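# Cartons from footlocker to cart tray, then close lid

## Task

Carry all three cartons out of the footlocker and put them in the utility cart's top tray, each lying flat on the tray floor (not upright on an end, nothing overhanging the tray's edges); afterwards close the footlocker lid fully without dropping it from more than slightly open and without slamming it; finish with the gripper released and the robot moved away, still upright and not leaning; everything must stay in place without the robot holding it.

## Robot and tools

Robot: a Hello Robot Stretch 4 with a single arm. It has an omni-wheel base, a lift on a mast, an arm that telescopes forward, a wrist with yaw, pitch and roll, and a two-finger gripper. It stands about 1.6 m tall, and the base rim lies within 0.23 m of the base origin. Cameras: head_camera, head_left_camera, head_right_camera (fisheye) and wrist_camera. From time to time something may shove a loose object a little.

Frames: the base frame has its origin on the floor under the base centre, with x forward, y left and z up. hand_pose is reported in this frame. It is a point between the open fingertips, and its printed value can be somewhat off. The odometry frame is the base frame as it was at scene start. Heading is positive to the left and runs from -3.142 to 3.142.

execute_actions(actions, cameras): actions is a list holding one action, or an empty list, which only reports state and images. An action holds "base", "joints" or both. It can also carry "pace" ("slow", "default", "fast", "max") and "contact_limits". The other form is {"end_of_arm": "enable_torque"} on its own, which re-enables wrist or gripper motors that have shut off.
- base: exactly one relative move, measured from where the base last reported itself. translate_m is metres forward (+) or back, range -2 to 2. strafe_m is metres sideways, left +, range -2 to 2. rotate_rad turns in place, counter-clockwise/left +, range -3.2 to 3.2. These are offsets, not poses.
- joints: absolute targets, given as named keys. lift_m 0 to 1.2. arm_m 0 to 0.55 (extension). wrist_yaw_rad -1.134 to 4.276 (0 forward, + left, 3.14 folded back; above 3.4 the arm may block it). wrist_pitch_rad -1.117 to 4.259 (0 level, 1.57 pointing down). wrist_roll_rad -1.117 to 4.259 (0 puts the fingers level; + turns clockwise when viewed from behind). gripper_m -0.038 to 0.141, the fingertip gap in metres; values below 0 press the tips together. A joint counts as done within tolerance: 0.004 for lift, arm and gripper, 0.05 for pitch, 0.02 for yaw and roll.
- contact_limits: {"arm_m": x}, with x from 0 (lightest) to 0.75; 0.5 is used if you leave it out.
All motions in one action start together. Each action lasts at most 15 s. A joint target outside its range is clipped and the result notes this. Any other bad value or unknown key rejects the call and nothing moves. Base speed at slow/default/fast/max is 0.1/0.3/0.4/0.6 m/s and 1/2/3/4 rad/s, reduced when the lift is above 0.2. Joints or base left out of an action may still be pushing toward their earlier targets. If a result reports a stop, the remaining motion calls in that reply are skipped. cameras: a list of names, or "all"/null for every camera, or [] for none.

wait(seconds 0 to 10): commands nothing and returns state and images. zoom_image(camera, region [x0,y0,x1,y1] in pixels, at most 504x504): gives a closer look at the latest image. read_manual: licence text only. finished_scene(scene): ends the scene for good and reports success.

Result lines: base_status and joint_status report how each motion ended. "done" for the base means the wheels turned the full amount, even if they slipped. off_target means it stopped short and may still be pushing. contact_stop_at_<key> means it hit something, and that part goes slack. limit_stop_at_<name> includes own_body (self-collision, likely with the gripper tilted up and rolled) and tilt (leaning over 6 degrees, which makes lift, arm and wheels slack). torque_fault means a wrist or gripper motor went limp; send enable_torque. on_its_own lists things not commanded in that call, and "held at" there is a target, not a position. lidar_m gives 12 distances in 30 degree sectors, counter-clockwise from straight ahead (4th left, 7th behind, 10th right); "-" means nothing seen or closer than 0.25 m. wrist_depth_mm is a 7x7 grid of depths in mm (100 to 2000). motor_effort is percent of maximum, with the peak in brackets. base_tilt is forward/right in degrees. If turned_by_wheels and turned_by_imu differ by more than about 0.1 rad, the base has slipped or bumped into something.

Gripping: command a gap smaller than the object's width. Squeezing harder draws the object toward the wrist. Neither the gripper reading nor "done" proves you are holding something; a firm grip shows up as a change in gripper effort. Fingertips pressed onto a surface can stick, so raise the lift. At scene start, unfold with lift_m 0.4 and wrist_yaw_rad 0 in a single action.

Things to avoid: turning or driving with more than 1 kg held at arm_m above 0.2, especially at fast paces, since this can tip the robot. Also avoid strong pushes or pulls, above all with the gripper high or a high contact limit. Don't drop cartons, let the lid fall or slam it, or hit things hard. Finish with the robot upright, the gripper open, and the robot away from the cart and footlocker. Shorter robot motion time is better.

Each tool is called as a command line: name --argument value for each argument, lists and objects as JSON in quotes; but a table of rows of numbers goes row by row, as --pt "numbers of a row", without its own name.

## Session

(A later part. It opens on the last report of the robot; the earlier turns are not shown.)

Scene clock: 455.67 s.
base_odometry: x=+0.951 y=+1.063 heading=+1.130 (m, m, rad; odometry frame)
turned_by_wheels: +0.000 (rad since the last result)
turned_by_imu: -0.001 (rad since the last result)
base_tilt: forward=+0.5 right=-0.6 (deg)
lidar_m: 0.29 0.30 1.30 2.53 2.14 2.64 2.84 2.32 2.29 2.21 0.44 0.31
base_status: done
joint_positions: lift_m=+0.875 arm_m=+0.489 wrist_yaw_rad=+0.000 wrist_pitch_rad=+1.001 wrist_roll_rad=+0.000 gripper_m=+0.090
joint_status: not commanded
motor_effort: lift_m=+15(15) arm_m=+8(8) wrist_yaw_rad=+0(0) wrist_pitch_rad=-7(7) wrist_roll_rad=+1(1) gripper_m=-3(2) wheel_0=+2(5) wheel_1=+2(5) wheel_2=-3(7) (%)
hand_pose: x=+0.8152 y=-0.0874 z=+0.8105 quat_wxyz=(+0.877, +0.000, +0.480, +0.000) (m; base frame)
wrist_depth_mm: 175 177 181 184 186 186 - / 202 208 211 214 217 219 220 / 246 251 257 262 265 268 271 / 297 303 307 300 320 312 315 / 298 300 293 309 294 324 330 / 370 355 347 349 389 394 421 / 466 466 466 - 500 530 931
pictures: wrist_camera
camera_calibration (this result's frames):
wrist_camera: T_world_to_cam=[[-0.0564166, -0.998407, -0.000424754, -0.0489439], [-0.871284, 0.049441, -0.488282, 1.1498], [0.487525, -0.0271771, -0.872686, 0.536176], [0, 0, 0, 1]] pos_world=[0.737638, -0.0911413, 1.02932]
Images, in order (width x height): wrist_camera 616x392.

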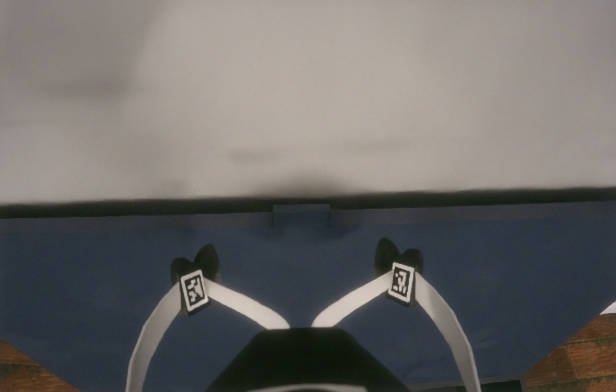

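execute_actions --actions '[{"joints":{"arm_m":0.538,"gripper_m":0.065},"pace":"slow"}]' --cameras '[]'

execute_actions --actions '[{"joints":{"lift_m":0.856},"pace":"slow"}]' --cameras '["wrist_camera"]'

Scene clock: 470.57 s.
base_odometry: x=+0.951 y=+1.063 heading=+1.130 (m, m, rad; odometry frame)
turned_by_wheels: +0.000 (rad since the last result)
turned_by_imu: +0.000 (rad since the last result)
base_tilt: forward=+0.5 right=-0.3 (deg)
lidar_m: 0.28 0.32 1.28 2.53 2.17 2.61 2.84 2.30 2.30 2.20 0.41 0.29
base_status: not commanded
joint_positions: lift_m=+0.875 arm_m=+0.537 wrist_yaw_rad=+0.000 wrist_pitch_rad=+1.001 wrist_roll_rad=+0.000 gripper_m=+0.065
joint_status: all done
motor_effort: lift_m=+15(15) arm_m=+8(9) wrist_yaw_rad=+1(0) wrist_pitch_rad=-7(7) wrist_roll_rad=+1(1) gripper_m=-2(2) wheel_0=+2(2) wheel_1=+2(2) wheel_2=-3(3) (%)
hand_pose: x=+0.8631 y=-0.0874 z=+0.8105 quat_wxyz=(+0.877, +0.000, +0.480, +0.000) (m; base frame)
wrist_depth_mm: 124 125 128 130 131 131 - / 143 146 150 152 153 154 154 / 174 177 182 185 188 189 191 / 220 224 229 234 239 243 249 / 279 285 273 297 285 294 306 / 276 264 199 259 267 298 314 / 345 343 345 - 373 387 413
pictures: none
No camera images: the call's "cameras" was empty. Leave "cameras" out to get every camera's image.

Scene clock: 471.47 s.
base_odometry: x=+0.951 y=+1.063 heading=+1.130 (m, m, rad; odometry frame)
turned_by_wheels: +0.000 (rad since the last result)
turned_by_imu: +0.000 (rad since the last result)
base_tilt: forward=+0.5 right=-0.5 (deg)
lidar_m: 0.27 0.30 1.32 2.54 2.17 2.61 2.86 2.31 2.33 2.20 0.42 0.28
base_status: not commanded
joint_positions: lift_m=+0.856 arm_m=+0.537 wrist_yaw_rad=+0.000 wrist_pitch_rad=+1.001 wrist_roll_rad=+0.000 gripper_m=+0.065
joint_status: all done
motor_effort: lift_m=+14(16) arm_m=+8(8) wrist_yaw_rad=+1(0) wrist_pitch_rad=-7(7) wrist_roll_rad=+1(1) gripper_m=-2(3) wheel_0=+2(2) wheel_1=+2(2) wheel_2=-3(3) (%)
hand_pose: x=+0.8631 y=-0.0874 z=+0.7916 quat_wxyz=(+0.877, +0.000, +0.480, +0.000) (m; base frame)
wrist_depth_mm: 124 125 128 130 131 131 - / 143 146 150 152 153 154 154 / 174 177 181 183 187 190 191 / 220 224 229 234 238 244 248 / 279 285 273 278 253 291 258 / 266 255 197 250 258 287 300 / 332 332 334 - 359 373 392
pictures: wrist_camera
camera_calibration (this result's frames):
wrist_camera: T_world_to_cam=[[-0.0564169, -0.998407, -0.000424838, -0.0462458], [-0.871284, 0.0494413, -0.488282, 1.18233], [0.487525, -0.0271772, -0.872686, 0.49625], [0, 0, 0, 1]] pos_world=[0.7856, -0.0911413, 1.01036]
Images, in order (width x height): wrist_camera 616x392.

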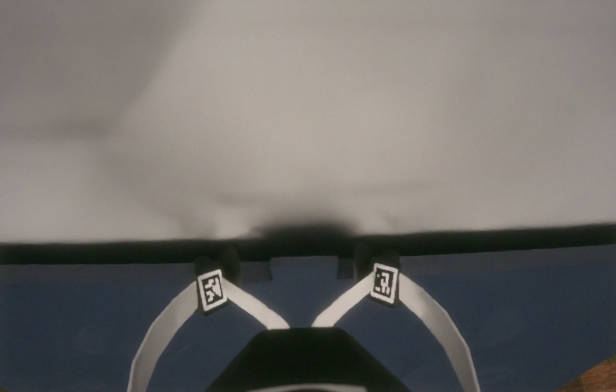

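execute_actions --actions '[{"base":{"strafe_m":-0.004},"joints":{"lift_m":0.848,"gripper_m":0.045},"pace":"slow"}]' --cameras '[]'

execute_actions --actions '[{"joints":{"gripper_m":-0.03}}]' --cameras '["wrist_camera"]'

Scene clock: 478.70 s.
base_odometry: x=+0.955 y=+1.061 heading=+1.130 (m, m, rad; odometry frame)
turned_by_wheels: +0.000 (rad since the last result)
turned_by_imu: +0.000 (rad since the last result)
base_tilt: forward=+0.5 right=-0.5 (deg)
lidar_m: 0.28 0.30 1.29 2.53 2.17 2.62 2.83 2.32 2.31 2.21 0.43 0.30
base_status: done
joint_positions: lift_m=+0.849 arm_m=+0.537 wrist_yaw_rad=+0.000 wrist_pitch_rad=+0.993 wrist_roll_rad=+0.000 gripper_m=+0.045
joint_status: all done
motor_effort: lift_m=+11(12) arm_m=+7(8) wrist_yaw_rad=+0(0) wrist_pitch_rad=+16(16) wrist_roll_rad=+0(0) gripper_m=-6(7) wheel_0=+4(0) wheel_1=-3(7) wheel_2=+0(2) (%)
hand_pose: x=+0.8651 y=-0.0874 z=+0.7851 quat_wxyz=(+0.879, +0.000, +0.476, +0.000) (m; base frame)
wrist_depth_mm: 122 123 126 128 129 130 - / 140 143 146 149 151 151 151 / 169 173 177 180 182 184 191 / 213 217 223 225 232 237 240 / 270 273 265 267 273 286 290 / 255 245 213 242 203 277 289 / 317 319 319 - 338 355 368
pictures: none
No camera images: the call's "cameras" was empty. Leave "cameras" out to get every camera's image.

Scene clock: 480.17 s.
base_odometry: x=+0.955 y=+1.061 heading=+1.130 (m, m, rad; odometry frame)
turned_by_wheels: +0.000 (rad since the last result)
turned_by_imu: +0.000 (rad since the last result)
base_tilt: forward=+0.5 right=-0.5 (deg)
lidar_m: 0.28 0.29 1.29 2.53 2.16 2.60 2.87 2.31 2.29 2.20 0.40 0.29
base_status: not commanded
joint_positions: lift_m=+0.848 arm_m=+0.537 wrist_yaw_rad=+0.000 wrist_pitch_rad=+1.005 wrist_roll_rad=+0.000 gripper_m=-0.029
joint_status: all done
motor_effort: lift_m=+17(17) arm_m=+7(8) wrist_yaw_rad=-1(1) wrist_pitch_rad=-18(16) wrist_roll_rad=+1(0) gripper_m=-33(33) wheel_0=+3(4) wheel_1=-3(3) wheel_2=-1(0) (%)
hand_pose: x=+0.8624 y=-0.0874 z=+0.7827 quat_wxyz=(+0.876, +0.000, +0.482, +0.000) (m; base frame)
wrist_depth_mm: 125 126 129 131 132 132 - / 144 147 150 153 154 156 156 / 175 179 183 186 189 191 193 / 223 227 232 237 243 248 253 / 286 290 294 300 307 301 314 / 235 224 182 230 184 234 270 / 304 304 307 - 329 355 366
pictures: wrist_camera
camera_calibration (this result's frames):
wrist_camera: T_world_to_cam=[[-0.0564131, -0.998407, -0.000303563, -0.0463674], [-0.873159, 0.0494836, -0.484918, 1.17633], [0.484161, -0.0270907, -0.87456, 0.493305], [0, 0, 0, 1]] pos_world=[0.785667, -0.0911385, 1.00183]
Images, in order (width x height): wrist_camera 616x392.

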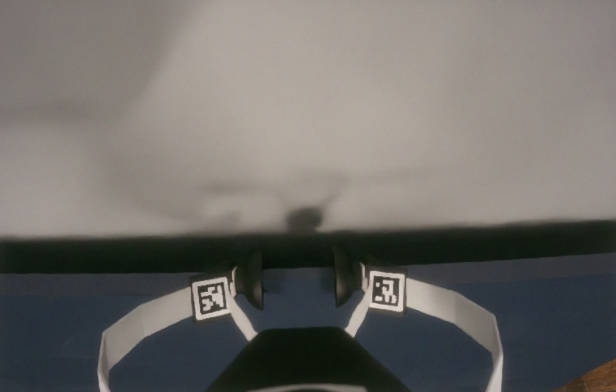

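execute_actions --actions '[{"joints":{"arm_m":0.49,"lift_m":0.854},"pace":"slow"}]' --cameras '[]'

execute_actions --actions '[{"base":{"translate_m":-0.06},"pace":"slow"}]' --cameras '["wrist_camera"]'

Scene clock: 489.73 s.
base_odometry: x=+0.955 y=+1.061 heading=+1.130 (m, m, rad; odometry frame)
turned_by_wheels: +0.000 (rad since the last result)
turned_by_imu: +0.000 (rad since the last result)
base_tilt: forward=+0.6 right=-0.5 (deg)
lidar_m: 0.28 0.30 1.26 2.54 2.16 2.60 2.87 2.31 2.30 2.20 0.43 0.28
base_status: not commanded
joint_positions: lift_m=+0.854 arm_m=+0.491 wrist_yaw_rad=+0.000 wrist_pitch_rad=+1.003 wrist_roll_rad=+0.000 gripper_m=-0.029
joint_status: all done
motor_effort: lift_m=+23(25) arm_m=-8(7) wrist_yaw_rad=+1(0) wrist_pitch_rad=-12(33) wrist_roll_rad=+0(0) gripper_m=-32(35) wheel_0=+3(3) wheel_1=-3(3) wheel_2=+0(0) (%)
hand_pose: x=+0.8174 y=-0.0875 z=+0.7886 quat_wxyz=(+0.877, +0.000, +0.481, +0.000) (m; base frame)
wrist_depth_mm: 174 175 179 182 183 185 - / 199 204 210 213 214 216 216 / 242 248 254 258 262 265 268 / 309 314 322 329 336 343 351 / 394 397 387 413 402 415 430 / 244 227 195 236 182 242 291 / 355 351 351 - 397 445 473
pictures: none
No camera images: the call's "cameras" was empty. Leave "cameras" out to get every camera's image.

Scene clock: 491.57 s.
base_odometry: x=+0.929 y=+1.007 heading=+1.130 (m, m, rad; odometry frame)
turned_by_wheels: +0.000 (rad since the last result)
turned_by_imu: +0.000 (rad since the last result)
base_tilt: forward=+0.5 right=-0.5 (deg)
lidar_m: 0.35 0.35 1.36 2.54 2.15 2.58 2.80 2.25 2.31 2.21 0.52 0.37
base_status: done
joint_positions: lift_m=+0.854 arm_m=+0.491 wrist_yaw_rad=+0.000 wrist_pitch_rad=+1.000 wrist_roll_rad=+0.000 gripper_m=-0.029
joint_status: not commanded
motor_effort: lift_m=+20(23) arm_m=-8(8) wrist_yaw_rad=+1(1) wrist_pitch_rad=-3(12) wrist_roll_rad=+0(0) gripper_m=-31(32) wheel_0=-3(5) wheel_1=-2(4) wheel_2=+3(9) (%)
hand_pose: x=+0.8183 y=-0.0874 z=+0.7893 quat_wxyz=(+0.878, +0.000, +0.479, +0.000) (m; base frame)
wrist_depth_mm: 236 238 244 249 250 251 255 / 271 278 285 290 294 294 293 / 329 338 345 353 357 364 362 / 421 430 439 449 459 466 473 / 530 539 521 525 544 559 574 / 265 225 193 247 183 253 359 / 597 530 544 - 627 640 931
pictures: wrist_camera
camera_calibration (this result's frames):
wrist_camera: T_world_to_cam=[[-0.0567006, -0.998391, -0.000609574, -0.0484191], [-0.870518, 0.0497374, -0.489616, 1.14258], [0.488859, -0.0272309, -0.871938, 0.514457], [0, 0, 0, 1]] pos_world=[0.740397, -0.0911612, 1.00797]
Images, in order (width x height): wrist_camera 616x392.

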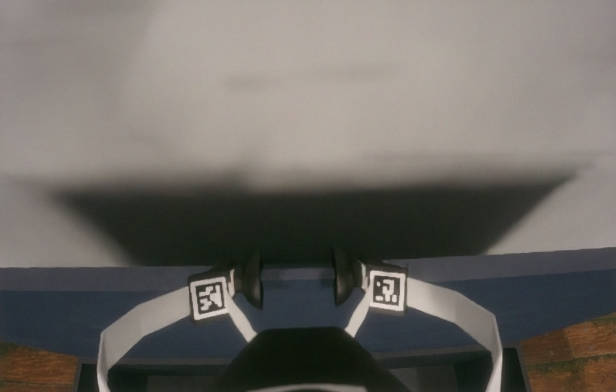

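execute_actions --actions '[{"joints":{"arm_m":0.446,"lift_m":0.846},"pace":"slow"}]' --cameras '[]'

execute_actions --actions '[{"joints":{"arm_m":0.401,"lift_m":0.838},"pace":"slow"}]' --cameras '["wrist_camera"]'

zoom_image --camera "wrist_camera" --region '[200,210,400,340]'

Scene clock: 504.43 s.
base_odometry: x=+0.929 y=+1.007 heading=+1.130 (m, m, rad; odometry frame)
turned_by_wheels: +0.000 (rad since the last result)
turned_by_imu: +0.000 (rad since the last result)
base_tilt: forward=+0.5 right=-0.5 (deg)
lidar_m: 0.34 0.38 1.39 2.54 2.10 2.59 2.79 2.25 2.30 2.21 0.53 0.38
base_status: not commanded
joint_positions: lift_m=+0.847 arm_m=+0.447 wrist_yaw_rad=+0.000 wrist_pitch_rad=+0.994 wrist_roll_rad=+0.000 gripper_m=-0.029
joint_status: all done
motor_effort: lift_m=+10(19) arm_m=-7(8) wrist_yaw_rad=-1(1) wrist_pitch_rad=+13(21) wrist_roll_rad=+0(0) gripper_m=-28(32) wheel_0=-3(2) wheel_1=-2(2) wheel_2=+4(4) (%)
hand_pose: x=+0.7756 y=-0.0874 z=+0.7830 quat_wxyz=(+0.879, +0.000, +0.477, +0.000) (m; base frame)
wrist_depth_mm: 281 285 291 294 298 297 303 / 324 330 340 343 345 349 349 / 392 404 410 415 421 424 433 / 492 508 517 521 530 549 549 / 621 640 615 615 640 647 239 / 300 225 182 263 182 267 488 / 904 707 741 - 878 741 931
pictures: none
No camera images: the call's "cameras" was empty. Leave "cameras" out to get every camera's image.

Scene clock: 506.07 s.
base_odometry: x=+0.929 y=+1.007 heading=+1.130 (m, m, rad; odometry frame)
turned_by_wheels: +0.000 (rad since the last result)
turned_by_imu: +0.000 (rad since the last result)
base_tilt: forward=+0.4 right=-0.4 (deg)
lidar_m: 0.32 0.38 1.39 2.53 2.13 2.60 2.80 2.21 2.29 2.20 0.51 0.38
base_status: not commanded
joint_positions: lift_m=+0.839 arm_m=+0.402 wrist_yaw_rad=+0.000 wrist_pitch_rad=+0.994 wrist_roll_rad=+0.000 gripper_m=-0.029
joint_status: all done
motor_effort: lift_m=+9(11) arm_m=-7(7) wrist_yaw_rad=+0(1) wrist_pitch_rad=+13(33) wrist_roll_rad=+0(0) gripper_m=-28(30) wheel_0=-2(2) wheel_1=-1(2) wheel_2=+4(3) (%)
hand_pose: x=+0.7304 y=-0.0874 z=+0.7751 quat_wxyz=(+0.879, +0.000, +0.477, +0.000) (m; base frame)
wrist_depth_mm: 329 332 342 347 351 347 355 / 379 387 397 402 407 404 410 / 459 469 473 488 492 500 500 / 580 585 597 615 627 640 647 / 741 732 715 723 750 750 255 / 530 224 182 332 182 353 976 / 904 798 891 - 904 750 904
pictures: wrist_camera
camera_calibration (this result's frames):
wrist_camera: T_world_to_cam=[[-0.0564134, -0.998407, -0.000914441, -0.0533387], [-0.867887, 0.0494913, -0.494289, 1.06083], [0.493547, -0.0270909, -0.869297, 0.539544], [0, 0, 0, 1]] pos_world=[0.651383, -0.091139, 0.993333]
Images, in order (width x height): wrist_camera 616x392.

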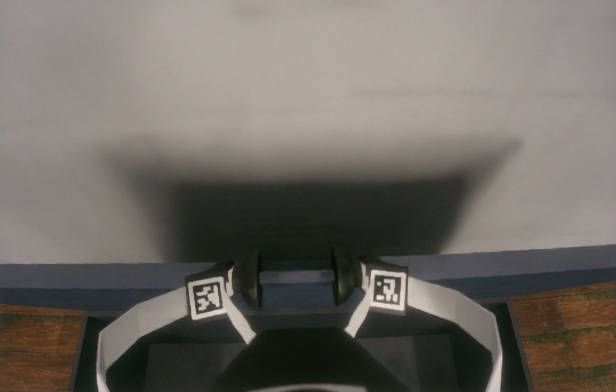

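Region (200, 210, 400, 340) of wrist_camera's 616x392 image, scaled by 2.520; it fills the top 328 rows of this view, and the rest is white.

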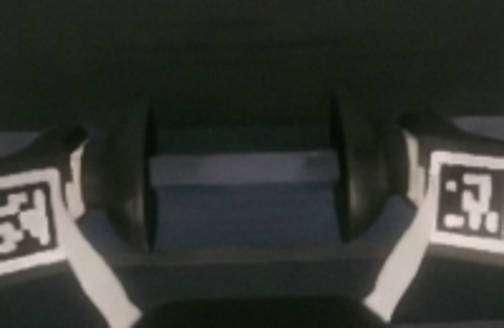

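execute_actions --actions '[{"joints":{"arm_m":0.356,"lift_m":0.832},"pace":"slow"}]' --cameras '[]'

execute_actions --actions '[{"joints":{"arm_m":0.313,"lift_m":0.815},"pace":"slow"}]' --cameras '[]'

execute_actions --actions '[{"joints":{"arm_m":0.273,"lift_m":0.794},"pace":"slow"}]' --cameras '["wrist_camera"]'

Scene clock: 516.73 s.
base_odometry: x=+0.929 y=+1.007 heading=+1.130 (m, m, rad; odometry frame)
turned_by_wheels: +0.000 (rad since the last result)
turned_by_imu: +0.000 (rad since the last result)
base_tilt: forward=+0.6 right=-0.4 (deg)
lidar_m: 0.34 0.37 1.37 2.52 2.08 2.65 2.79 2.23 2.31 2.19 0.53 0.38
base_status: not commanded
joint_positions: lift_m=+0.832 arm_m=+0.357 wrist_yaw_rad=+0.000 wrist_pitch_rad=+1.000 wrist_roll_rad=+0.000 gripper_m=-0.029
joint_status: all done
motor_effort: lift_m=+14(13) arm_m=-7(11) wrist_yaw_rad=+1(0) wrist_pitch_rad=-4(23) wrist_roll_rad=+0(1) gripper_m=-31(31) wheel_0=-2(2) wheel_1=-1(1) wheel_2=+3(3) (%)
hand_pose: x=+0.6840 y=-0.0874 z=+0.7677 quat_wxyz=(+0.878, +0.000, +0.480, +0.000) (m; base frame)
wrist_depth_mm: 384 384 394 399 404 402 410 / 439 449 455 466 469 477 477 / 535 544 559 574 580 585 591 / 683 691 723 715 732 741 768 / 809 842 831 842 866 904 931 / 960 226 182 750 183 676 960 / 891 798 891 - 904 750 917
pictures: none
No camera images: the call's "cameras" was empty. Leave "cameras" out to get every camera's image.

Scene clock: 518.33 s.
base_odometry: x=+0.929 y=+1.007 heading=+1.130 (m, m, rad; odometry frame)
turned_by_wheels: +0.000 (rad since the last result)
turned_by_imu: +0.000 (rad since the last result)
base_tilt: forward=+0.4 right=-0.4 (deg)
lidar_m: 0.33 0.38 1.36 2.54 2.10 2.61 2.79 2.24 2.29 2.21 0.52 0.37
base_status: not commanded
joint_positions: lift_m=+0.815 arm_m=+0.314 wrist_yaw_rad=+0.000 wrist_pitch_rad=+1.000 wrist_roll_rad=+0.000 gripper_m=-0.029
joint_status: all done
motor_effort: lift_m=+13(13) arm_m=-7(5) wrist_yaw_rad=+2(7) wrist_pitch_rad=-3(17) wrist_roll_rad=+0(1) gripper_m=-29(30) wheel_0=+0(1) wheel_1=+0(1) wheel_2=+0(4) (%)
hand_pose: x=+0.6410 y=-0.0875 z=+0.7508 quat_wxyz=(+0.878, +0.000, +0.479, +0.000) (m; base frame)
wrist_depth_mm: 430 430 442 449 452 452 459 / 496 508 517 521 530 530 535 / 597 609 627 634 647 661 654 / 768 759 788 809 820 842 854 / 424 397 359 310 262 235 668 / 904 226 183 904 183 654 946 / 854 788 866 - 891 741 891
pictures: none
No camera images: the call's "cameras" was empty. Leave "cameras" out to get every camera's image.

Scene clock: 519.87 s.
base_odometry: x=+0.929 y=+1.007 heading=+1.130 (m, m, rad; odometry frame)
turned_by_wheels: +0.000 (rad since the last result)
turned_by_imu: +0.000 (rad since the last result)
base_tilt: forward=+0.5 right=-0.5 (deg)
lidar_m: 0.34 0.38 1.37 2.53 2.13 2.59 2.80 2.26 2.31 2.20 0.49 0.36
base_status: not commanded
joint_positions: lift_m=+0.795 arm_m=+0.274 wrist_yaw_rad=-0.001 wrist_pitch_rad=+1.001 wrist_roll_rad=+0.000 gripper_m=-0.029
joint_status: all done
motor_effort: lift_m=+11(14) arm_m=-6(7) wrist_yaw_rad=+4(13) wrist_pitch_rad=-6(6) wrist_roll_rad=+0(0) gripper_m=-28(29) wheel_0=+1(1) wheel_1=+1(1) wheel_2=-2(2) (%)
hand_pose: x=+0.6005 y=-0.0876 z=+0.7298 quat_wxyz=(+0.877, +0.000, +0.480, +0.000) (m; base frame)
wrist_depth_mm: 469 477 492 492 504 496 508 / 544 554 564 574 580 580 591 / 668 668 691 699 715 715 732 / 820 854 866 854 866 854 891 / 281 276 268 259 246 234 270 / 904 224 182 917 183 654 931 / 842 809 854 - 866 741 878
pictures: wrist_camera
camera_calibration (this result's frames):
wrist_camera: T_world_to_cam=[[-0.0577671, -0.99833, -0.000450937, -0.0604599], [-0.871181, 0.0506304, -0.488345, 0.923418], [0.487552, -0.0278174, -0.872651, 0.570349], [0, 0, 0, 1]] pos_world=[0.522897, -0.0912463, 0.948635]
Images, in order (width x height): wrist_camera 616x392.

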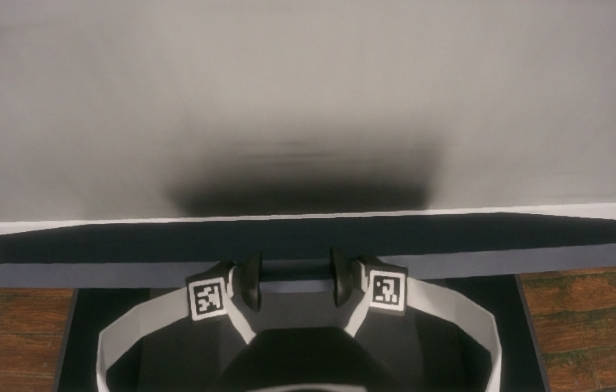

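Slight compression; shift the arm a little further back.

execute_actions --actions '[{"joints":{"arm_m":0.227,"lift_m":0.77},"pace":"slow"}]' --cameras '[]'

execute_actions --actions '[{"joints":{"arm_m":0.19,"lift_m":0.741},"pace":"slow"}]' --cameras '[]'

execute_actions --actions '[{"joints":{"arm_m":0.157,"lift_m":0.71},"pace":"slow"}]' --cameras '["wrist_camera"]'

Scene clock: 532.57 s.
base_odometry: x=+0.929 y=+1.007 heading=+1.130 (m, m, rad; odometry frame)
turned_by_wheels: +0.000 (rad since the last result)
turned_by_imu: +0.000 (rad since the last result)
base_tilt: forward=+0.6 right=-0.5 (deg)
lidar_m: 0.33 0.38 1.37 2.54 2.15 2.61 2.78 2.26 2.29 2.21 0.52 0.35
base_status: not commanded
joint_positions: lift_m=+0.770 arm_m=+0.229 wrist_yaw_rad=+0.003 wrist_pitch_rad=+1.002 wrist_roll_rad=+0.000 gripper_m=-0.029
joint_status: all done
motor_effort: lift_m=+20(20) arm_m=-10(10) wrist_yaw_rad=-8(16) wrist_pitch_rad=-9(17) wrist_roll_rad=+1(1) gripper_m=-36(35) wheel_0=+1(1) wheel_1=+1(1) wheel_2=+0(4) (%)
hand_pose: x=+0.5553 y=-0.0870 z=+0.7050 quat_wxyz=(+0.877, -0.001, +0.480, +0.001) (m; base frame)
wrist_depth_mm: 521 535 539 544 554 554 564 / 609 615 627 640 640 654 647 / 741 759 768 778 788 809 809 / 854 569 539 521 504 480 469 / 251 250 250 246 241 235 254 / 609 229 181 866 185 654 891 / 603 798 820 - 842 750 569
pictures: none
No camera images: the call's "cameras" was empty. Leave "cameras" out to get every camera's image.

Scene clock: 534.07 s.
base_odometry: x=+0.929 y=+1.007 heading=+1.130 (m, m, rad; odometry frame)
turned_by_wheels: +0.000 (rad since the last result)
turned_by_imu: +0.000 (rad since the last result)
base_tilt: forward=+0.6 right=-0.6 (deg)
lidar_m: 0.35 0.35 1.38 2.53 2.12 2.61 2.81 2.25 2.28 2.19 0.49 0.36
base_status: not commanded
joint_positions: lift_m=+0.741 arm_m=+0.192 wrist_yaw_rad=+0.003 wrist_pitch_rad=+1.000 wrist_roll_rad=+0.000 gripper_m=-0.029
joint_status: all done
motor_effort: lift_m=+20(20) arm_m=-9(11) wrist_yaw_rad=-7(18) wrist_pitch_rad=-5(23) wrist_roll_rad=+1(1) gripper_m=-35(36) wheel_0=+0(1) wheel_1=+1(1) wheel_2=+1(3) (%)
hand_pose: x=+0.5186 y=-0.0870 z=+0.6762 quat_wxyz=(+0.877, -0.001, +0.480, +0.001) (m; base frame)
wrist_depth_mm: 564 569 585 591 597 597 603 / 640 668 683 683 683 707 699 / 778 809 831 798 820 820 878 / 427 410 407 394 387 382 375 / 245 243 244 242 238 249 248 / 609 229 181 216 186 647 842 / 569 778 809 - 809 750 574
pictures: none
No camera images: the call's "cameras" was empty. Leave "cameras" out to get every camera's image.

Scene clock: 535.50 s.
base_odometry: x=+0.929 y=+1.007 heading=+1.130 (m, m, rad; odometry frame)
turned_by_wheels: +0.000 (rad since the last result)
turned_by_imu: +0.000 (rad since the last result)
base_tilt: forward=+0.5 right=-0.5 (deg)
lidar_m: 0.34 0.38 1.39 2.53 2.10 2.60 2.79 2.24 2.30 2.19 0.53 0.36
base_status: not commanded
joint_positions: lift_m=+0.710 arm_m=+0.159 wrist_yaw_rad=+0.003 wrist_pitch_rad=+0.999 wrist_roll_rad=+0.000 gripper_m=-0.029
joint_status: all done
motor_effort: lift_m=+20(20) arm_m=-10(13) wrist_yaw_rad=-8(16) wrist_pitch_rad=-2(30) wrist_roll_rad=+1(1) gripper_m=-35(36) wheel_0=+0(1) wheel_1=+2(1) wheel_2=+2(3) (%)
hand_pose: x=+0.4859 y=-0.0870 z=+0.6454 quat_wxyz=(+0.878, -0.001, +0.479, +0.001) (m; base frame)
wrist_depth_mm: 597 603 621 627 634 640 640 / 691 707 723 723 750 732 732 / 798 788 647 634 615 609 866 / 359 355 349 345 342 336 334 / 239 240 239 237 236 245 244 / 580 691 183 218 185 654 574 / 535 750 778 - 778 750 544
pictures: wrist_camera
camera_calibration (this result's frames):
wrist_camera: T_world_to_cam=[[-0.0537256, -0.998556, -0.000544208, -0.0684083], [-0.870576, 0.0471068, -0.489773, 0.782664], [0.489091, -0.0258396, -0.87185, 0.551416], [0, 0, 0, 1]] pos_world=[0.408001, -0.0909299, 0.864042]
Images, in order (width x height): wrist_camera 616x392.

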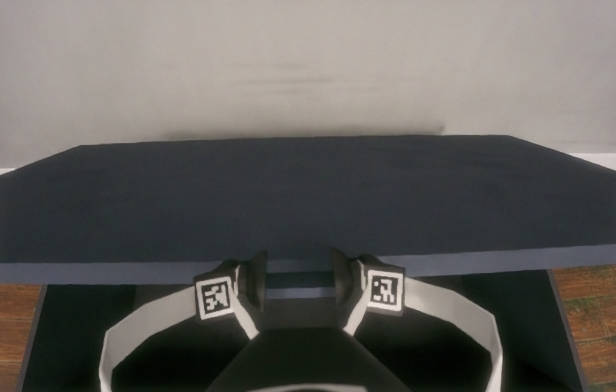

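execute_actions --actions '[{"joints":{"arm_m":0.142,"lift_m":0.686},"pace":"slow"}]' --cameras '[]'

execute_actions --actions '[{"joints":{"arm_m":0.121,"lift_m":0.656},"pace":"slow"}]' --cameras '[]'

execute_actions --actions '[{"joints":{"arm_m":0.099,"lift_m":0.622},"pace":"slow"}]' --cameras '["wrist_camera"]'

Scene clock: 545.60 s.
base_odometry: x=+0.929 y=+1.007 heading=+1.130 (m, m, rad; odometry frame)
turned_by_wheels: +0.000 (rad since the last result)
turned_by_imu: +0.000 (rad since the last result)
base_tilt: forward=+0.5 right=-0.5 (deg)
lidar_m: 0.34 0.38 1.40 2.53 2.14 2.65 2.80 2.26 2.31 2.20 0.50 0.38
base_status: not commanded
joint_positions: lift_m=+0.686 arm_m=+0.143 wrist_yaw_rad=-0.004 wrist_pitch_rad=+1.008 wrist_roll_rad=+0.000 gripper_m=-0.029
joint_status: all done
on_its_own: wrist_pitch_rad is at rest, and its effort (-27) is outside its rest range (-23 to +23)
motor_effort: lift_m=+12(21) arm_m=-5(10) wrist_yaw_rad=+11(10) wrist_pitch_rad=-27(29) wrist_roll_rad=+0(1) gripper_m=-29(35) wheel_0=+0(0) wheel_1=+1(1) wheel_2=+0(1) (%)
hand_pose: x=+0.4673 y=-0.0880 z=+0.6206 quat_wxyz=(+0.876, +0.001, +0.483, -0.001) (m; base frame)
wrist_depth_mm: 615 627 647 647 661 661 661 / 715 732 741 750 788 788 768 / 544 525 508 504 496 496 492 / 332 329 325 319 319 314 312 / 239 239 238 237 236 244 241 / 517 230 182 220 186 647 539 / 539 732 759 - 768 732 539
pictures: none
No camera images: the call's "cameras" was empty. Leave "cameras" out to get every camera's image.

Scene clock: 546.80 s.
base_odometry: x=+0.929 y=+1.007 heading=+1.130 (m, m, rad; odometry frame)
turned_by_wheels: +0.000 (rad since the last result)
turned_by_imu: +0.000 (rad since the last result)
base_tilt: forward=+0.6 right=-0.4 (deg)
lidar_m: 0.33 0.37 1.37 2.51 2.15 2.61 2.79 2.22 2.31 2.20 0.52 0.37
base_status: not commanded
joint_positions: lift_m=+0.656 arm_m=+0.122 wrist_yaw_rad=-0.001 wrist_pitch_rad=+1.003 wrist_roll_rad=+0.000 gripper_m=-0.029
joint_status: all done
motor_effort: lift_m=+16(17) arm_m=-8(7) wrist_yaw_rad=+3(13) wrist_pitch_rad=-13(32) wrist_roll_rad=+1(0) gripper_m=-33(33) wheel_0=+0(0) wheel_1=+1(1) wheel_2=-2(2) (%)
hand_pose: x=+0.4483 y=-0.0875 z=+0.5911 quat_wxyz=(+0.877, +0.000, +0.481, +0.000) (m; base frame)
wrist_depth_mm: 634 647 661 676 668 676 699 / 741 741 741 759 768 778 788 / 452 442 433 427 430 427 424 / 309 309 306 303 300 298 298 / 236 236 236 236 234 241 241 / 544 691 180 221 186 647 525 / 539 715 723 - 723 715 517
pictures: none
No camera images: the call's "cameras" was empty. Leave "cameras" out to get every camera's image.

Scene clock: 548.03 s.
base_odometry: x=+0.929 y=+1.007 heading=+1.130 (m, m, rad; odometry frame)
turned_by_wheels: +0.000 (rad since the last result)
turned_by_imu: +0.000 (rad since the last result)
base_tilt: forward=+0.5 right=-0.5 (deg)
lidar_m: 0.35 0.37 1.36 2.52 2.13 2.61 2.77 2.22 2.30 2.20 0.53 0.38
base_status: not commanded
joint_positions: lift_m=+0.622 arm_m=+0.100 wrist_yaw_rad=+0.000 wrist_pitch_rad=+1.002 wrist_roll_rad=+0.000 gripper_m=-0.029
joint_status: all done
motor_effort: lift_m=+16(16) arm_m=-8(10) wrist_yaw_rad=+1(8) wrist_pitch_rad=-10(29) wrist_roll_rad=+1(0) gripper_m=-34(33) wheel_0=+0(0) wheel_1=+1(1) wheel_2=-2(1) (%)
hand_pose: x=+0.4266 y=-0.0875 z=+0.5572 quat_wxyz=(+0.877, +0.000, +0.480, +0.000) (m; base frame)
wrist_depth_mm: 661 661 691 699 699 699 707 / 715 580 564 559 559 569 778 / 394 389 382 382 379 382 379 / 293 293 290 289 289 287 286 / 235 234 235 235 236 240 241 / 544 691 186 222 186 654 530 / 530 640 691 - 691 603 530
pictures: wrist_camera
camera_calibration (this result's frames):
wrist_camera: T_world_to_cam=[[-0.0567834, -0.998386, -0.000378083, -0.0708913], [-0.871862, 0.0497718, -0.487216, 0.687261], [0.486449, -0.0273362, -0.873281, 0.505329], [0, 0, 0, 1]] pos_world=[0.349355, -0.0911694, 0.776112]
Images, in order (width x height): wrist_camera 616x392.

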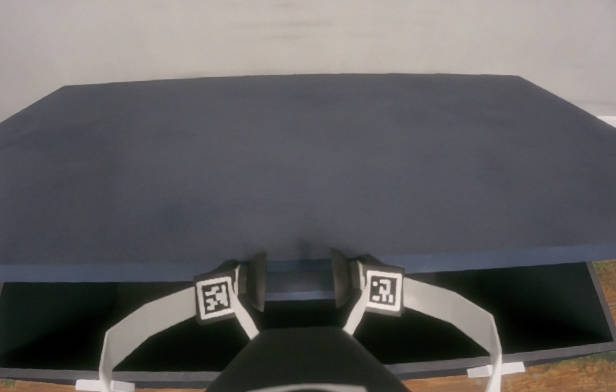

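execute_actions --actions '[{"joints":{"arm_m":0.08,"lift_m":0.59},"pace":"slow"}]' --cameras '[]'

execute_actions --actions '[{"joints":{"arm_m":0.065,"lift_m":0.555},"pace":"slow"}]' --cameras '["wrist_camera"]'

Scene clock: 555.67 s.
base_odometry: x=+0.929 y=+1.007 heading=+1.130 (m, m, rad; odometry frame)
turned_by_wheels: +0.000 (rad since the last result)
turned_by_imu: +0.000 (rad since the last result)
base_tilt: forward=+0.6 right=-0.5 (deg)
lidar_m: 0.34 0.37 1.38 2.54 2.13 2.60 2.79 2.23 2.30 2.21 0.53 0.36
base_status: not commanded
joint_positions: lift_m=+0.590 arm_m=+0.082 wrist_yaw_rad=+0.002 wrist_pitch_rad=+0.998 wrist_roll_rad=+0.000 gripper_m=-0.029
joint_status: all done
motor_effort: lift_m=+17(18) arm_m=-10(11) wrist_yaw_rad=-5(4) wrist_pitch_rad=+3(13) wrist_roll_rad=+0(1) gripper_m=-36(34) wheel_0=+0(0) wheel_1=+1(1) wheel_2=-2(2) (%)
hand_pose: x=+0.4092 y=-0.0871 z=+0.5258 quat_wxyz=(+0.878, -0.001, +0.478, +0.001) (m; base frame)
wrist_depth_mm: 676 683 699 715 723 715 723 / 508 492 480 477 477 477 492 / 359 357 351 353 353 353 355 / 282 279 282 279 278 278 278 / 231 232 233 232 238 239 246 / 549 676 183 224 186 654 530 / 397 382 668 - 591 549 661
pictures: none
No camera images: the call's "cameras" was empty. Leave "cameras" out to get every camera's image.

Scene clock: 556.80 s.
base_odometry: x=+0.929 y=+1.007 heading=+1.130 (m, m, rad; odometry frame)
turned_by_wheels: +0.000 (rad since the last result)
turned_by_imu: +0.000 (rad since the last result)
base_tilt: forward=+0.5 right=-0.4 (deg)
lidar_m: 0.37 0.35 1.38 2.54 2.15 2.60 2.78 2.22 2.32 2.21 0.51 0.37
base_status: not commanded
joint_positions: lift_m=+0.555 arm_m=+0.067 wrist_yaw_rad=+0.002 wrist_pitch_rad=+0.997 wrist_roll_rad=+0.000 gripper_m=-0.029
joint_status: all done
motor_effort: lift_m=+17(19) arm_m=-10(11) wrist_yaw_rad=-5(7) wrist_pitch_rad=+4(8) wrist_roll_rad=+0(1) gripper_m=-35(34) wheel_0=+0(0) wheel_1=+1(1) wheel_2=-1(1) (%)
hand_pose: x=+0.3943 y=-0.0870 z=+0.4909 quat_wxyz=(+0.878, -0.001, +0.478, +0.001) (m; base frame)
wrist_depth_mm: 676 676 621 609 615 634 723 / 433 430 418 418 421 421 430 / 336 334 329 327 329 329 330 / 273 272 272 271 271 272 272 / 232 233 232 232 238 240 244 / 549 654 183 224 186 359 492 / 384 377 404 - 496 621 647
pictures: wrist_camera
camera_calibration (this result's frames):
wrist_camera: T_world_to_cam=[[-0.0541859, -0.998531, -0.00066259, -0.0732407], [-0.869531, 0.0475118, -0.491588, 0.627818], [0.490897, -0.026061, -0.870828, 0.460302], [0, 0, 0, 1]] pos_world=[0.315978, -0.090966, 0.709423]
Images, in order (width x height): wrist_camera 616x392.

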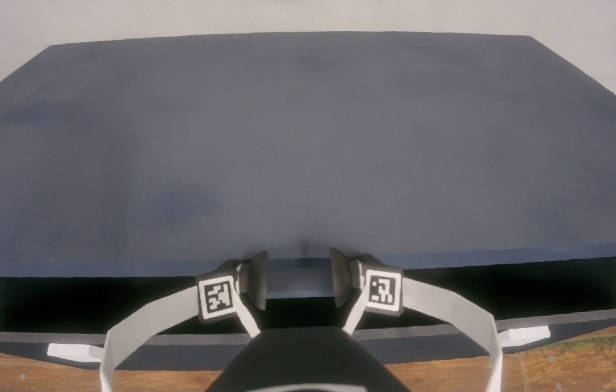

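execute_actions --actions '[{"joints":{"arm_m":0.054,"lift_m":0.52},"pace":"slow"}]' --cameras '[]'

execute_actions --actions '[{"joints":{"arm_m":0.045,"lift_m":0.485},"pace":"slow"}]' --cameras '[]'

execute_actions --actions '[{"joints":{"arm_m":0.039,"lift_m":0.45},"pace":"slow"}]' --cameras '[]'

execute_actions --actions '[{"joints":{"arm_m":0.036,"lift_m":0.425},"pace":"slow"}]' --cameras '["wrist_camera"]'

Scene clock: 567.60 s.
base_odometry: x=+0.929 y=+1.007 heading=+1.130 (m, m, rad; odometry frame)
turned_by_wheels: +0.000 (rad since the last result)
turned_by_imu: +0.000 (rad since the last result)
base_tilt: forward=+0.5 right=-0.5 (deg)
lidar_m: 0.33 0.37 1.40 2.54 2.11 2.61 2.81 2.24 2.29 2.21 0.51 0.37
base_status: not commanded
joint_positions: lift_m=+0.520 arm_m=+0.056 wrist_yaw_rad=+0.002 wrist_pitch_rad=+0.999 wrist_roll_rad=+0.000 gripper_m=-0.029
joint_status: all done
motor_effort: lift_m=+17(18) arm_m=-9(9) wrist_yaw_rad=-5(8) wrist_pitch_rad=+0(14) wrist_roll_rad=+1(1) gripper_m=-35(35) wheel_0=+0(0) wheel_1=+1(1) wheel_2=+0(1) (%)
hand_pose: x=+0.3829 y=-0.0871 z=+0.4558 quat_wxyz=(+0.878, -0.001, +0.479, +0.001) (m; base frame)
wrist_depth_mm: 477 480 473 469 469 480 477 / 384 379 377 375 375 377 384 / 314 312 310 307 310 310 314 / 264 265 263 265 263 265 266 / 234 236 231 231 238 243 242 / 488 343 184 227 186 368 480 / 508 496 496 - 609 609 621
pictures: none
No camera images: the call's "cameras" was empty. Leave "cameras" out to get every camera's image.

Scene clock: 568.73 s.
base_odometry: x=+0.929 y=+1.007 heading=+1.130 (m, m, rad; odometry frame)
turned_by_wheels: +0.000 (rad since the last result)
turned_by_imu: +0.000 (rad since the last result)
base_tilt: forward=+0.5 right=-0.6 (deg)
lidar_m: 0.33 0.38 1.37 2.53 2.12 2.63 2.79 2.23 2.29 2.21 0.51 0.38
base_status: not commanded
joint_positions: lift_m=+0.485 arm_m=+0.047 wrist_yaw_rad=+0.002 wrist_pitch_rad=+0.998 wrist_roll_rad=+0.000 gripper_m=-0.029
joint_status: all done
motor_effort: lift_m=+17(15) arm_m=-9(11) wrist_yaw_rad=-7(8) wrist_pitch_rad=+3(15) wrist_roll_rad=+1(0) gripper_m=-34(37) wheel_0=+0(0) wheel_1=+1(1) wheel_2=+0(0) (%)
hand_pose: x=+0.3741 y=-0.0871 z=+0.4209 quat_wxyz=(+0.878, -0.001, +0.478, +0.001) (m; base frame)
wrist_depth_mm: 413 415 413 413 415 424 415 / 351 349 345 347 347 349 355 / 296 296 296 296 297 297 301 / 258 258 258 260 259 260 260 / 234 235 230 233 235 242 241 / 300 300 184 297 185 309 362 / 569 559 564 - 580 585 591
pictures: none
No camera images: the call's "cameras" was empty. Leave "cameras" out to get every camera's image.

Scene clock: 569.87 s.
base_odometry: x=+0.929 y=+1.007 heading=+1.130 (m, m, rad; odometry frame)
turned_by_wheels: +0.000 (rad since the last result)
turned_by_imu: +0.000 (rad since the last result)
base_tilt: forward=+0.5 right=-0.3 (deg)
lidar_m: 0.34 0.37 1.34 2.55 2.13 2.58 2.79 2.24 2.27 2.21 0.50 0.36
base_status: not commanded
joint_positions: lift_m=+0.450 arm_m=+0.041 wrist_yaw_rad=+0.002 wrist_pitch_rad=+0.997 wrist_roll_rad=+0.000 gripper_m=-0.029
joint_status: all done
motor_effort: lift_m=+16(16) arm_m=-9(13) wrist_yaw_rad=-7(7) wrist_pitch_rad=+4(16) wrist_roll_rad=+1(0) gripper_m=-36(35) wheel_0=+0(0) wheel_1=+1(1) wheel_2=+1(0) (%)
hand_pose: x=+0.3683 y=-0.0871 z=+0.3860 quat_wxyz=(+0.878, -0.001, +0.478, +0.001) (m; base frame)
wrist_depth_mm: 375 375 373 368 377 379 382 / 329 325 324 324 324 329 332 / 285 285 283 283 286 286 289 / 252 254 254 253 255 256 257 / 232 234 230 234 236 239 240 / 301 272 183 266 186 307 421 / 535 535 544 - 554 549 564
pictures: none
No camera images: the call's "cameras" was empty. Leave "cameras" out to get every camera's image.

Scene clock: 570.87 s.
base_odometry: x=+0.929 y=+1.007 heading=+1.130 (m, m, rad; odometry frame)
turned_by_wheels: +0.000 (rad since the last result)
turned_by_imu: +0.000 (rad since the last result)
base_tilt: forward=+0.5 right=-0.5 (deg)
lidar_m: 0.34 0.38 1.39 2.53 2.13 2.63 2.79 2.26 2.28 2.20 0.51 0.39
base_status: not commanded
joint_positions: lift_m=+0.425 arm_m=+0.038 wrist_yaw_rad=+0.003 wrist_pitch_rad=+0.996 wrist_roll_rad=+0.000 gripper_m=-0.029
joint_status: all done
motor_effort: lift_m=+16(16) arm_m=-10(13) wrist_yaw_rad=-7(6) wrist_pitch_rad=+8(13) wrist_roll_rad=+1(1) gripper_m=-35(35) wheel_0=+0(0) wheel_1=+1(2) wheel_2=+0(0) (%)
hand_pose: x=+0.3657 y=-0.0870 z=+0.3612 quat_wxyz=(+0.879, -0.001, +0.478, +0.001) (m; base frame)
wrist_depth_mm: 349 353 351 351 353 357 359 / 312 312 312 310 312 317 320 / 277 276 277 277 279 282 282 / 250 250 251 252 253 253 253 / 231 233 231 235 235 238 243 / 329 270 183 245 185 312 427 / 517 512 525 - 539 525 535
pictures: wrist_camera
camera_calibration (this result's frames):
wrist_camera: T_world_to_cam=[[-0.0540164, -0.99854, -0.000730341, -0.0748921], [-0.868951, 0.0473665, -0.492626, 0.539241], [0.491941, -0.0259752, -0.870241, 0.360807], [0, 0, 0, 1]] pos_world=[0.287033, -0.0909527, 0.579579]
Images, in order (width x height): wrist_camera 616x392.

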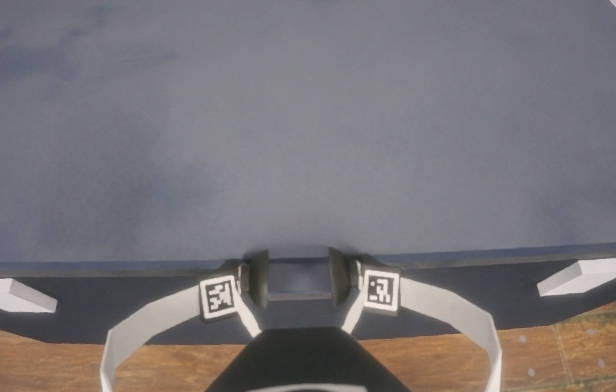

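execute_actions --actions '[{"joints":{"lift_m":0.41},"pace":"slow"}]' --cameras '[]'

execute_actions --actions '[{"joints":{"lift_m":0.401},"pace":"slow"}]' --cameras '[]'

execute_actions --actions '[{"joints":{"gripper_m":0.09,"lift_m":0.42},"pace":"slow"}]' --cameras '[]'

execute_actions --actions '[{"base":{"translate_m":-0.6},"pace":"fast"}]' --cameras '[]'

execute_actions --actions '[{"joints":{"wrist_pitch_rad":0,"lift_m":0.1},"pace":"fast"}]' --cameras '["wrist_camera","head_camera"]'

zoom_image --camera "wrist_camera" --region '[90,140,350,230]'

Scene clock: 583.97 s.
base_odometry: x=+0.929 y=+1.007 heading=+1.130 (m, m, rad; odometry frame)
turned_by_wheels: +0.000 (rad since the last result)
turned_by_imu: +0.000 (rad since the last result)
base_tilt: forward=+0.5 right=-0.5 (deg)
lidar_m: 0.35 0.38 1.36 2.52 2.13 2.58 2.80 2.26 2.29 2.19 0.54 0.39
base_status: not commanded
joint_positions: lift_m=+0.411 arm_m=+0.037 wrist_yaw_rad=-0.001 wrist_pitch_rad=+1.000 wrist_roll_rad=+0.000 gripper_m=-0.029
joint_status: all done
motor_effort: lift_m=+10(16) arm_m=-6(10) wrist_yaw_rad=+4(7) wrist_pitch_rad=-5(7) wrist_roll_rad=+1(1) gripper_m=-16(35) wheel_0=+0(0) wheel_1=+1(2) wheel_2=+0(0) (%)
hand_pose: x=+0.3636 y=-0.0876 z=+0.3460 quat_wxyz=(+0.877, +0.000, +0.480, -0.001) (m; base frame)
wrist_depth_mm: 336 342 342 340 342 347 347 / 304 304 306 306 307 310 314 / 274 274 274 277 277 279 281 / 250 251 250 252 252 254 254 / 233 233 234 231 240 240 249 / 334 301 182 200 181 392 449 / 512 512 521 - 525 521 525
pictures: none
No camera images: the call's "cameras" was empty. Leave "cameras" out to get every camera's image.

Scene clock: 584.67 s.
base_odometry: x=+0.929 y=+1.007 heading=+1.130 (m, m, rad; odometry frame)
turned_by_wheels: +0.000 (rad since the last result)
turned_by_imu: +0.000 (rad since the last result)
base_tilt: forward=+0.6 right=-0.5 (deg)
lidar_m: 0.33 0.37 1.39 2.55 2.13 2.62 2.79 2.23 2.29 2.18 0.53 0.39
base_status: not commanded
joint_positions: lift_m=+0.402 arm_m=+0.037 wrist_yaw_rad=-0.003 wrist_pitch_rad=+0.997 wrist_roll_rad=+0.000 gripper_m=-0.030
joint_status: all done
motor_effort: lift_m=+5(11) arm_m=-4(6) wrist_yaw_rad=+9(10) wrist_pitch_rad=+4(4) wrist_roll_rad=+0(0) gripper_m=-12(16) wheel_0=+0(0) wheel_1=+1(1) wheel_2=+0(1) (%)
hand_pose: x=+0.3639 y=-0.0879 z=+0.3379 quat_wxyz=(+0.878, +0.001, +0.478, -0.001) (m; base frame)
wrist_depth_mm: 334 336 336 334 338 343 342 / 301 300 301 301 304 307 309 / 270 270 271 272 273 274 277 / 245 247 247 246 249 250 250 / 229 229 230 227 236 236 243 / 320 290 184 212 182 351 433 / 504 496 500 - 521 508 517
pictures: none
No camera images: the call's "cameras" was empty. Leave "cameras" out to get every camera's image.

Scene clock: 588.73 s.
base_odometry: x=+0.929 y=+1.007 heading=+1.130 (m, m, rad; odometry frame)
turned_by_wheels: +0.000 (rad since the last result)
turned_by_imu: +0.000 (rad since the last result)
base_tilt: forward=+0.5 right=-0.5 (deg)
lidar_m: 0.35 0.38 1.39 2.52 2.13 2.59 2.81 2.22 2.28 2.21 0.53 0.38
base_status: not commanded
joint_positions: lift_m=+0.420 arm_m=+0.037 wrist_yaw_rad=-0.003 wrist_pitch_rad=+1.005 wrist_roll_rad=+0.000 gripper_m=+0.090
joint_status: all done
motor_effort: lift_m=+18(21) arm_m=-4(4) wrist_yaw_rad=+8(10) wrist_pitch_rad=-18(18) wrist_roll_rad=+0(0) gripper_m=+1(15) wheel_0=+0(0) wheel_1=+1(1) wheel_2=-1(1) (%)
hand_pose: x=+0.3621 y=-0.0878 z=+0.3547 quat_wxyz=(+0.876, +0.001, +0.482, -0.001) (m; base frame)
wrist_depth_mm: 345 347 343 347 349 357 355 / 315 315 314 312 315 320 322 / 281 283 283 283 286 286 289 / 257 258 257 258 259 260 263 / 239 240 242 239 247 250 258 / 345 349 189 190 185 430 473 / 521 517 521 - 530 521 535
pictures: none
No camera images: the call's "cameras" was empty. Leave "cameras" out to get every camera's image.

Scene clock: 591.53 s.
base_odometry: x=+0.673 y=+0.464 heading=+1.130 (m, m, rad; odometry frame)
turned_by_wheels: +0.000 (rad since the last result)
turned_by_imu: +0.003 (rad since the last result)
base_tilt: forward=+0.6 right=-0.4 (deg)
lidar_m: 0.94 0.99 2.24 2.20 1.88 2.26 2.19 1.76 1.86 2.17 2.22 1.00
base_status: done
joint_positions: lift_m=+0.420 arm_m=+0.037 wrist_yaw_rad=+0.000 wrist_pitch_rad=+1.001 wrist_roll_rad=+0.000 gripper_m=+0.090
joint_status: not commanded
motor_effort: lift_m=+18(18) arm_m=-4(4) wrist_yaw_rad=+1(8) wrist_pitch_rad=-7(18) wrist_roll_rad=+0(0) gripper_m=-1(2) wheel_0=-1(6) wheel_1=+1(6) wheel_2=-3(12) (%)
hand_pose: x=+0.3632 y=-0.0875 z=+0.3553 quat_wxyz=(+0.877, +0.000, +0.480, +0.000) (m; base frame)
wrist_depth_mm: 904 750 750 768 788 891 904 / 831 798 809 798 798 820 831 / 732 723 723 723 732 741 741 / 661 661 661 668 668 676 668 / 603 609 609 609 603 615 615 / 559 559 544 559 554 569 559 / 521 517 530 - 535 525 530
pictures: none
No camera images: the call's "cameras" was empty. Leave "cameras" out to get every camera's image.

Scene clock: 593.43 s.
base_odometry: x=+0.673 y=+0.464 heading=+1.130 (m, m, rad; odometry frame)
turned_by_wheels: +0.000 (rad since the last result)
turned_by_imu: +0.000 (rad since the last result)
base_tilt: forward=+0.4 right=-0.4 (deg)
lidar_m: 0.94 1.00 2.23 2.19 1.84 2.26 2.17 1.73 1.84 2.20 2.20 0.99
base_status: not commanded
joint_positions: lift_m=+0.100 arm_m=+0.037 wrist_yaw_rad=+0.000 wrist_pitch_rad=+0.002 wrist_roll_rad=+0.000 gripper_m=+0.090
joint_status: all done
motor_effort: lift_m=+15(16) arm_m=-4(4) wrist_yaw_rad=+0(1) wrist_pitch_rad=-11(16) wrist_roll_rad=+0(1) gripper_m=-2(2) wheel_0=-1(1) wheel_1=+1(1) wheel_2=-3(3) (%)
hand_pose: x=+0.4961 y=-0.0875 z=+0.2777 quat_wxyz=(+1.000, +0.000, +0.001, +0.000) (m; base frame)
wrist_depth_mm: 1281 1308 1255 1308 1255 1308 1336 / 1255 1281 1281 1308 1308 1308 1308 / 1281 1255 1308 1281 1308 1308 1336 / 1281 699 707 707 707 715 1336 / 1281 699 707 715 715 723 1308 / 960 715 715 715 732 723 820 / 683 647 699 - 661 609 621
pictures: head_camera, wrist_camera
camera_calibration (this result's frames):
wrist_camera: T_world_to_cam=[[-0.0303865, -0.99839, -0.0479032, -0.0669547], [-0.061245, 0.0496951, -0.996885, 0.351019], [0.99766, -0.027358, -0.0626564, -0.251317], [0, 0, 0, 1]] pos_world=[0.270192, -0.0911663, 0.330971]
Images, in order (width x height): head_camera 420x560, wrist_camera 616x392.

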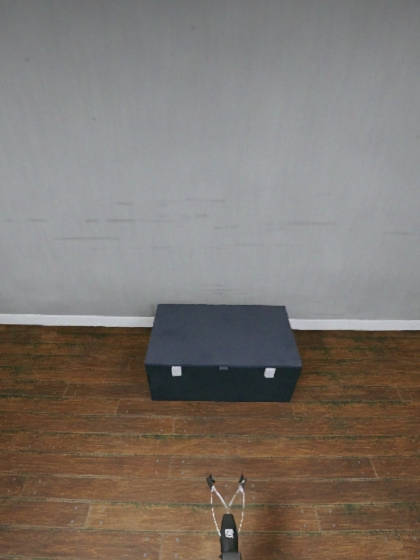

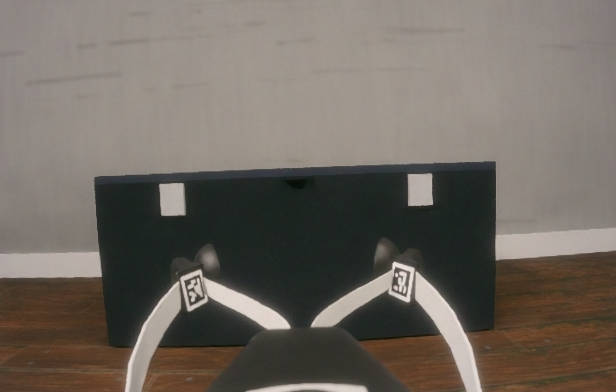

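Region (90, 140, 350, 230) of wrist_camera's 616x392 image, scaled by 1.938; it fills the top 174 rows of this view, and the rest is white.

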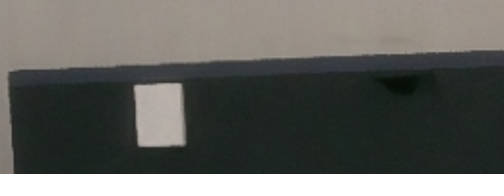

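finished_scene --scene 2

The scene is finished: the task was done.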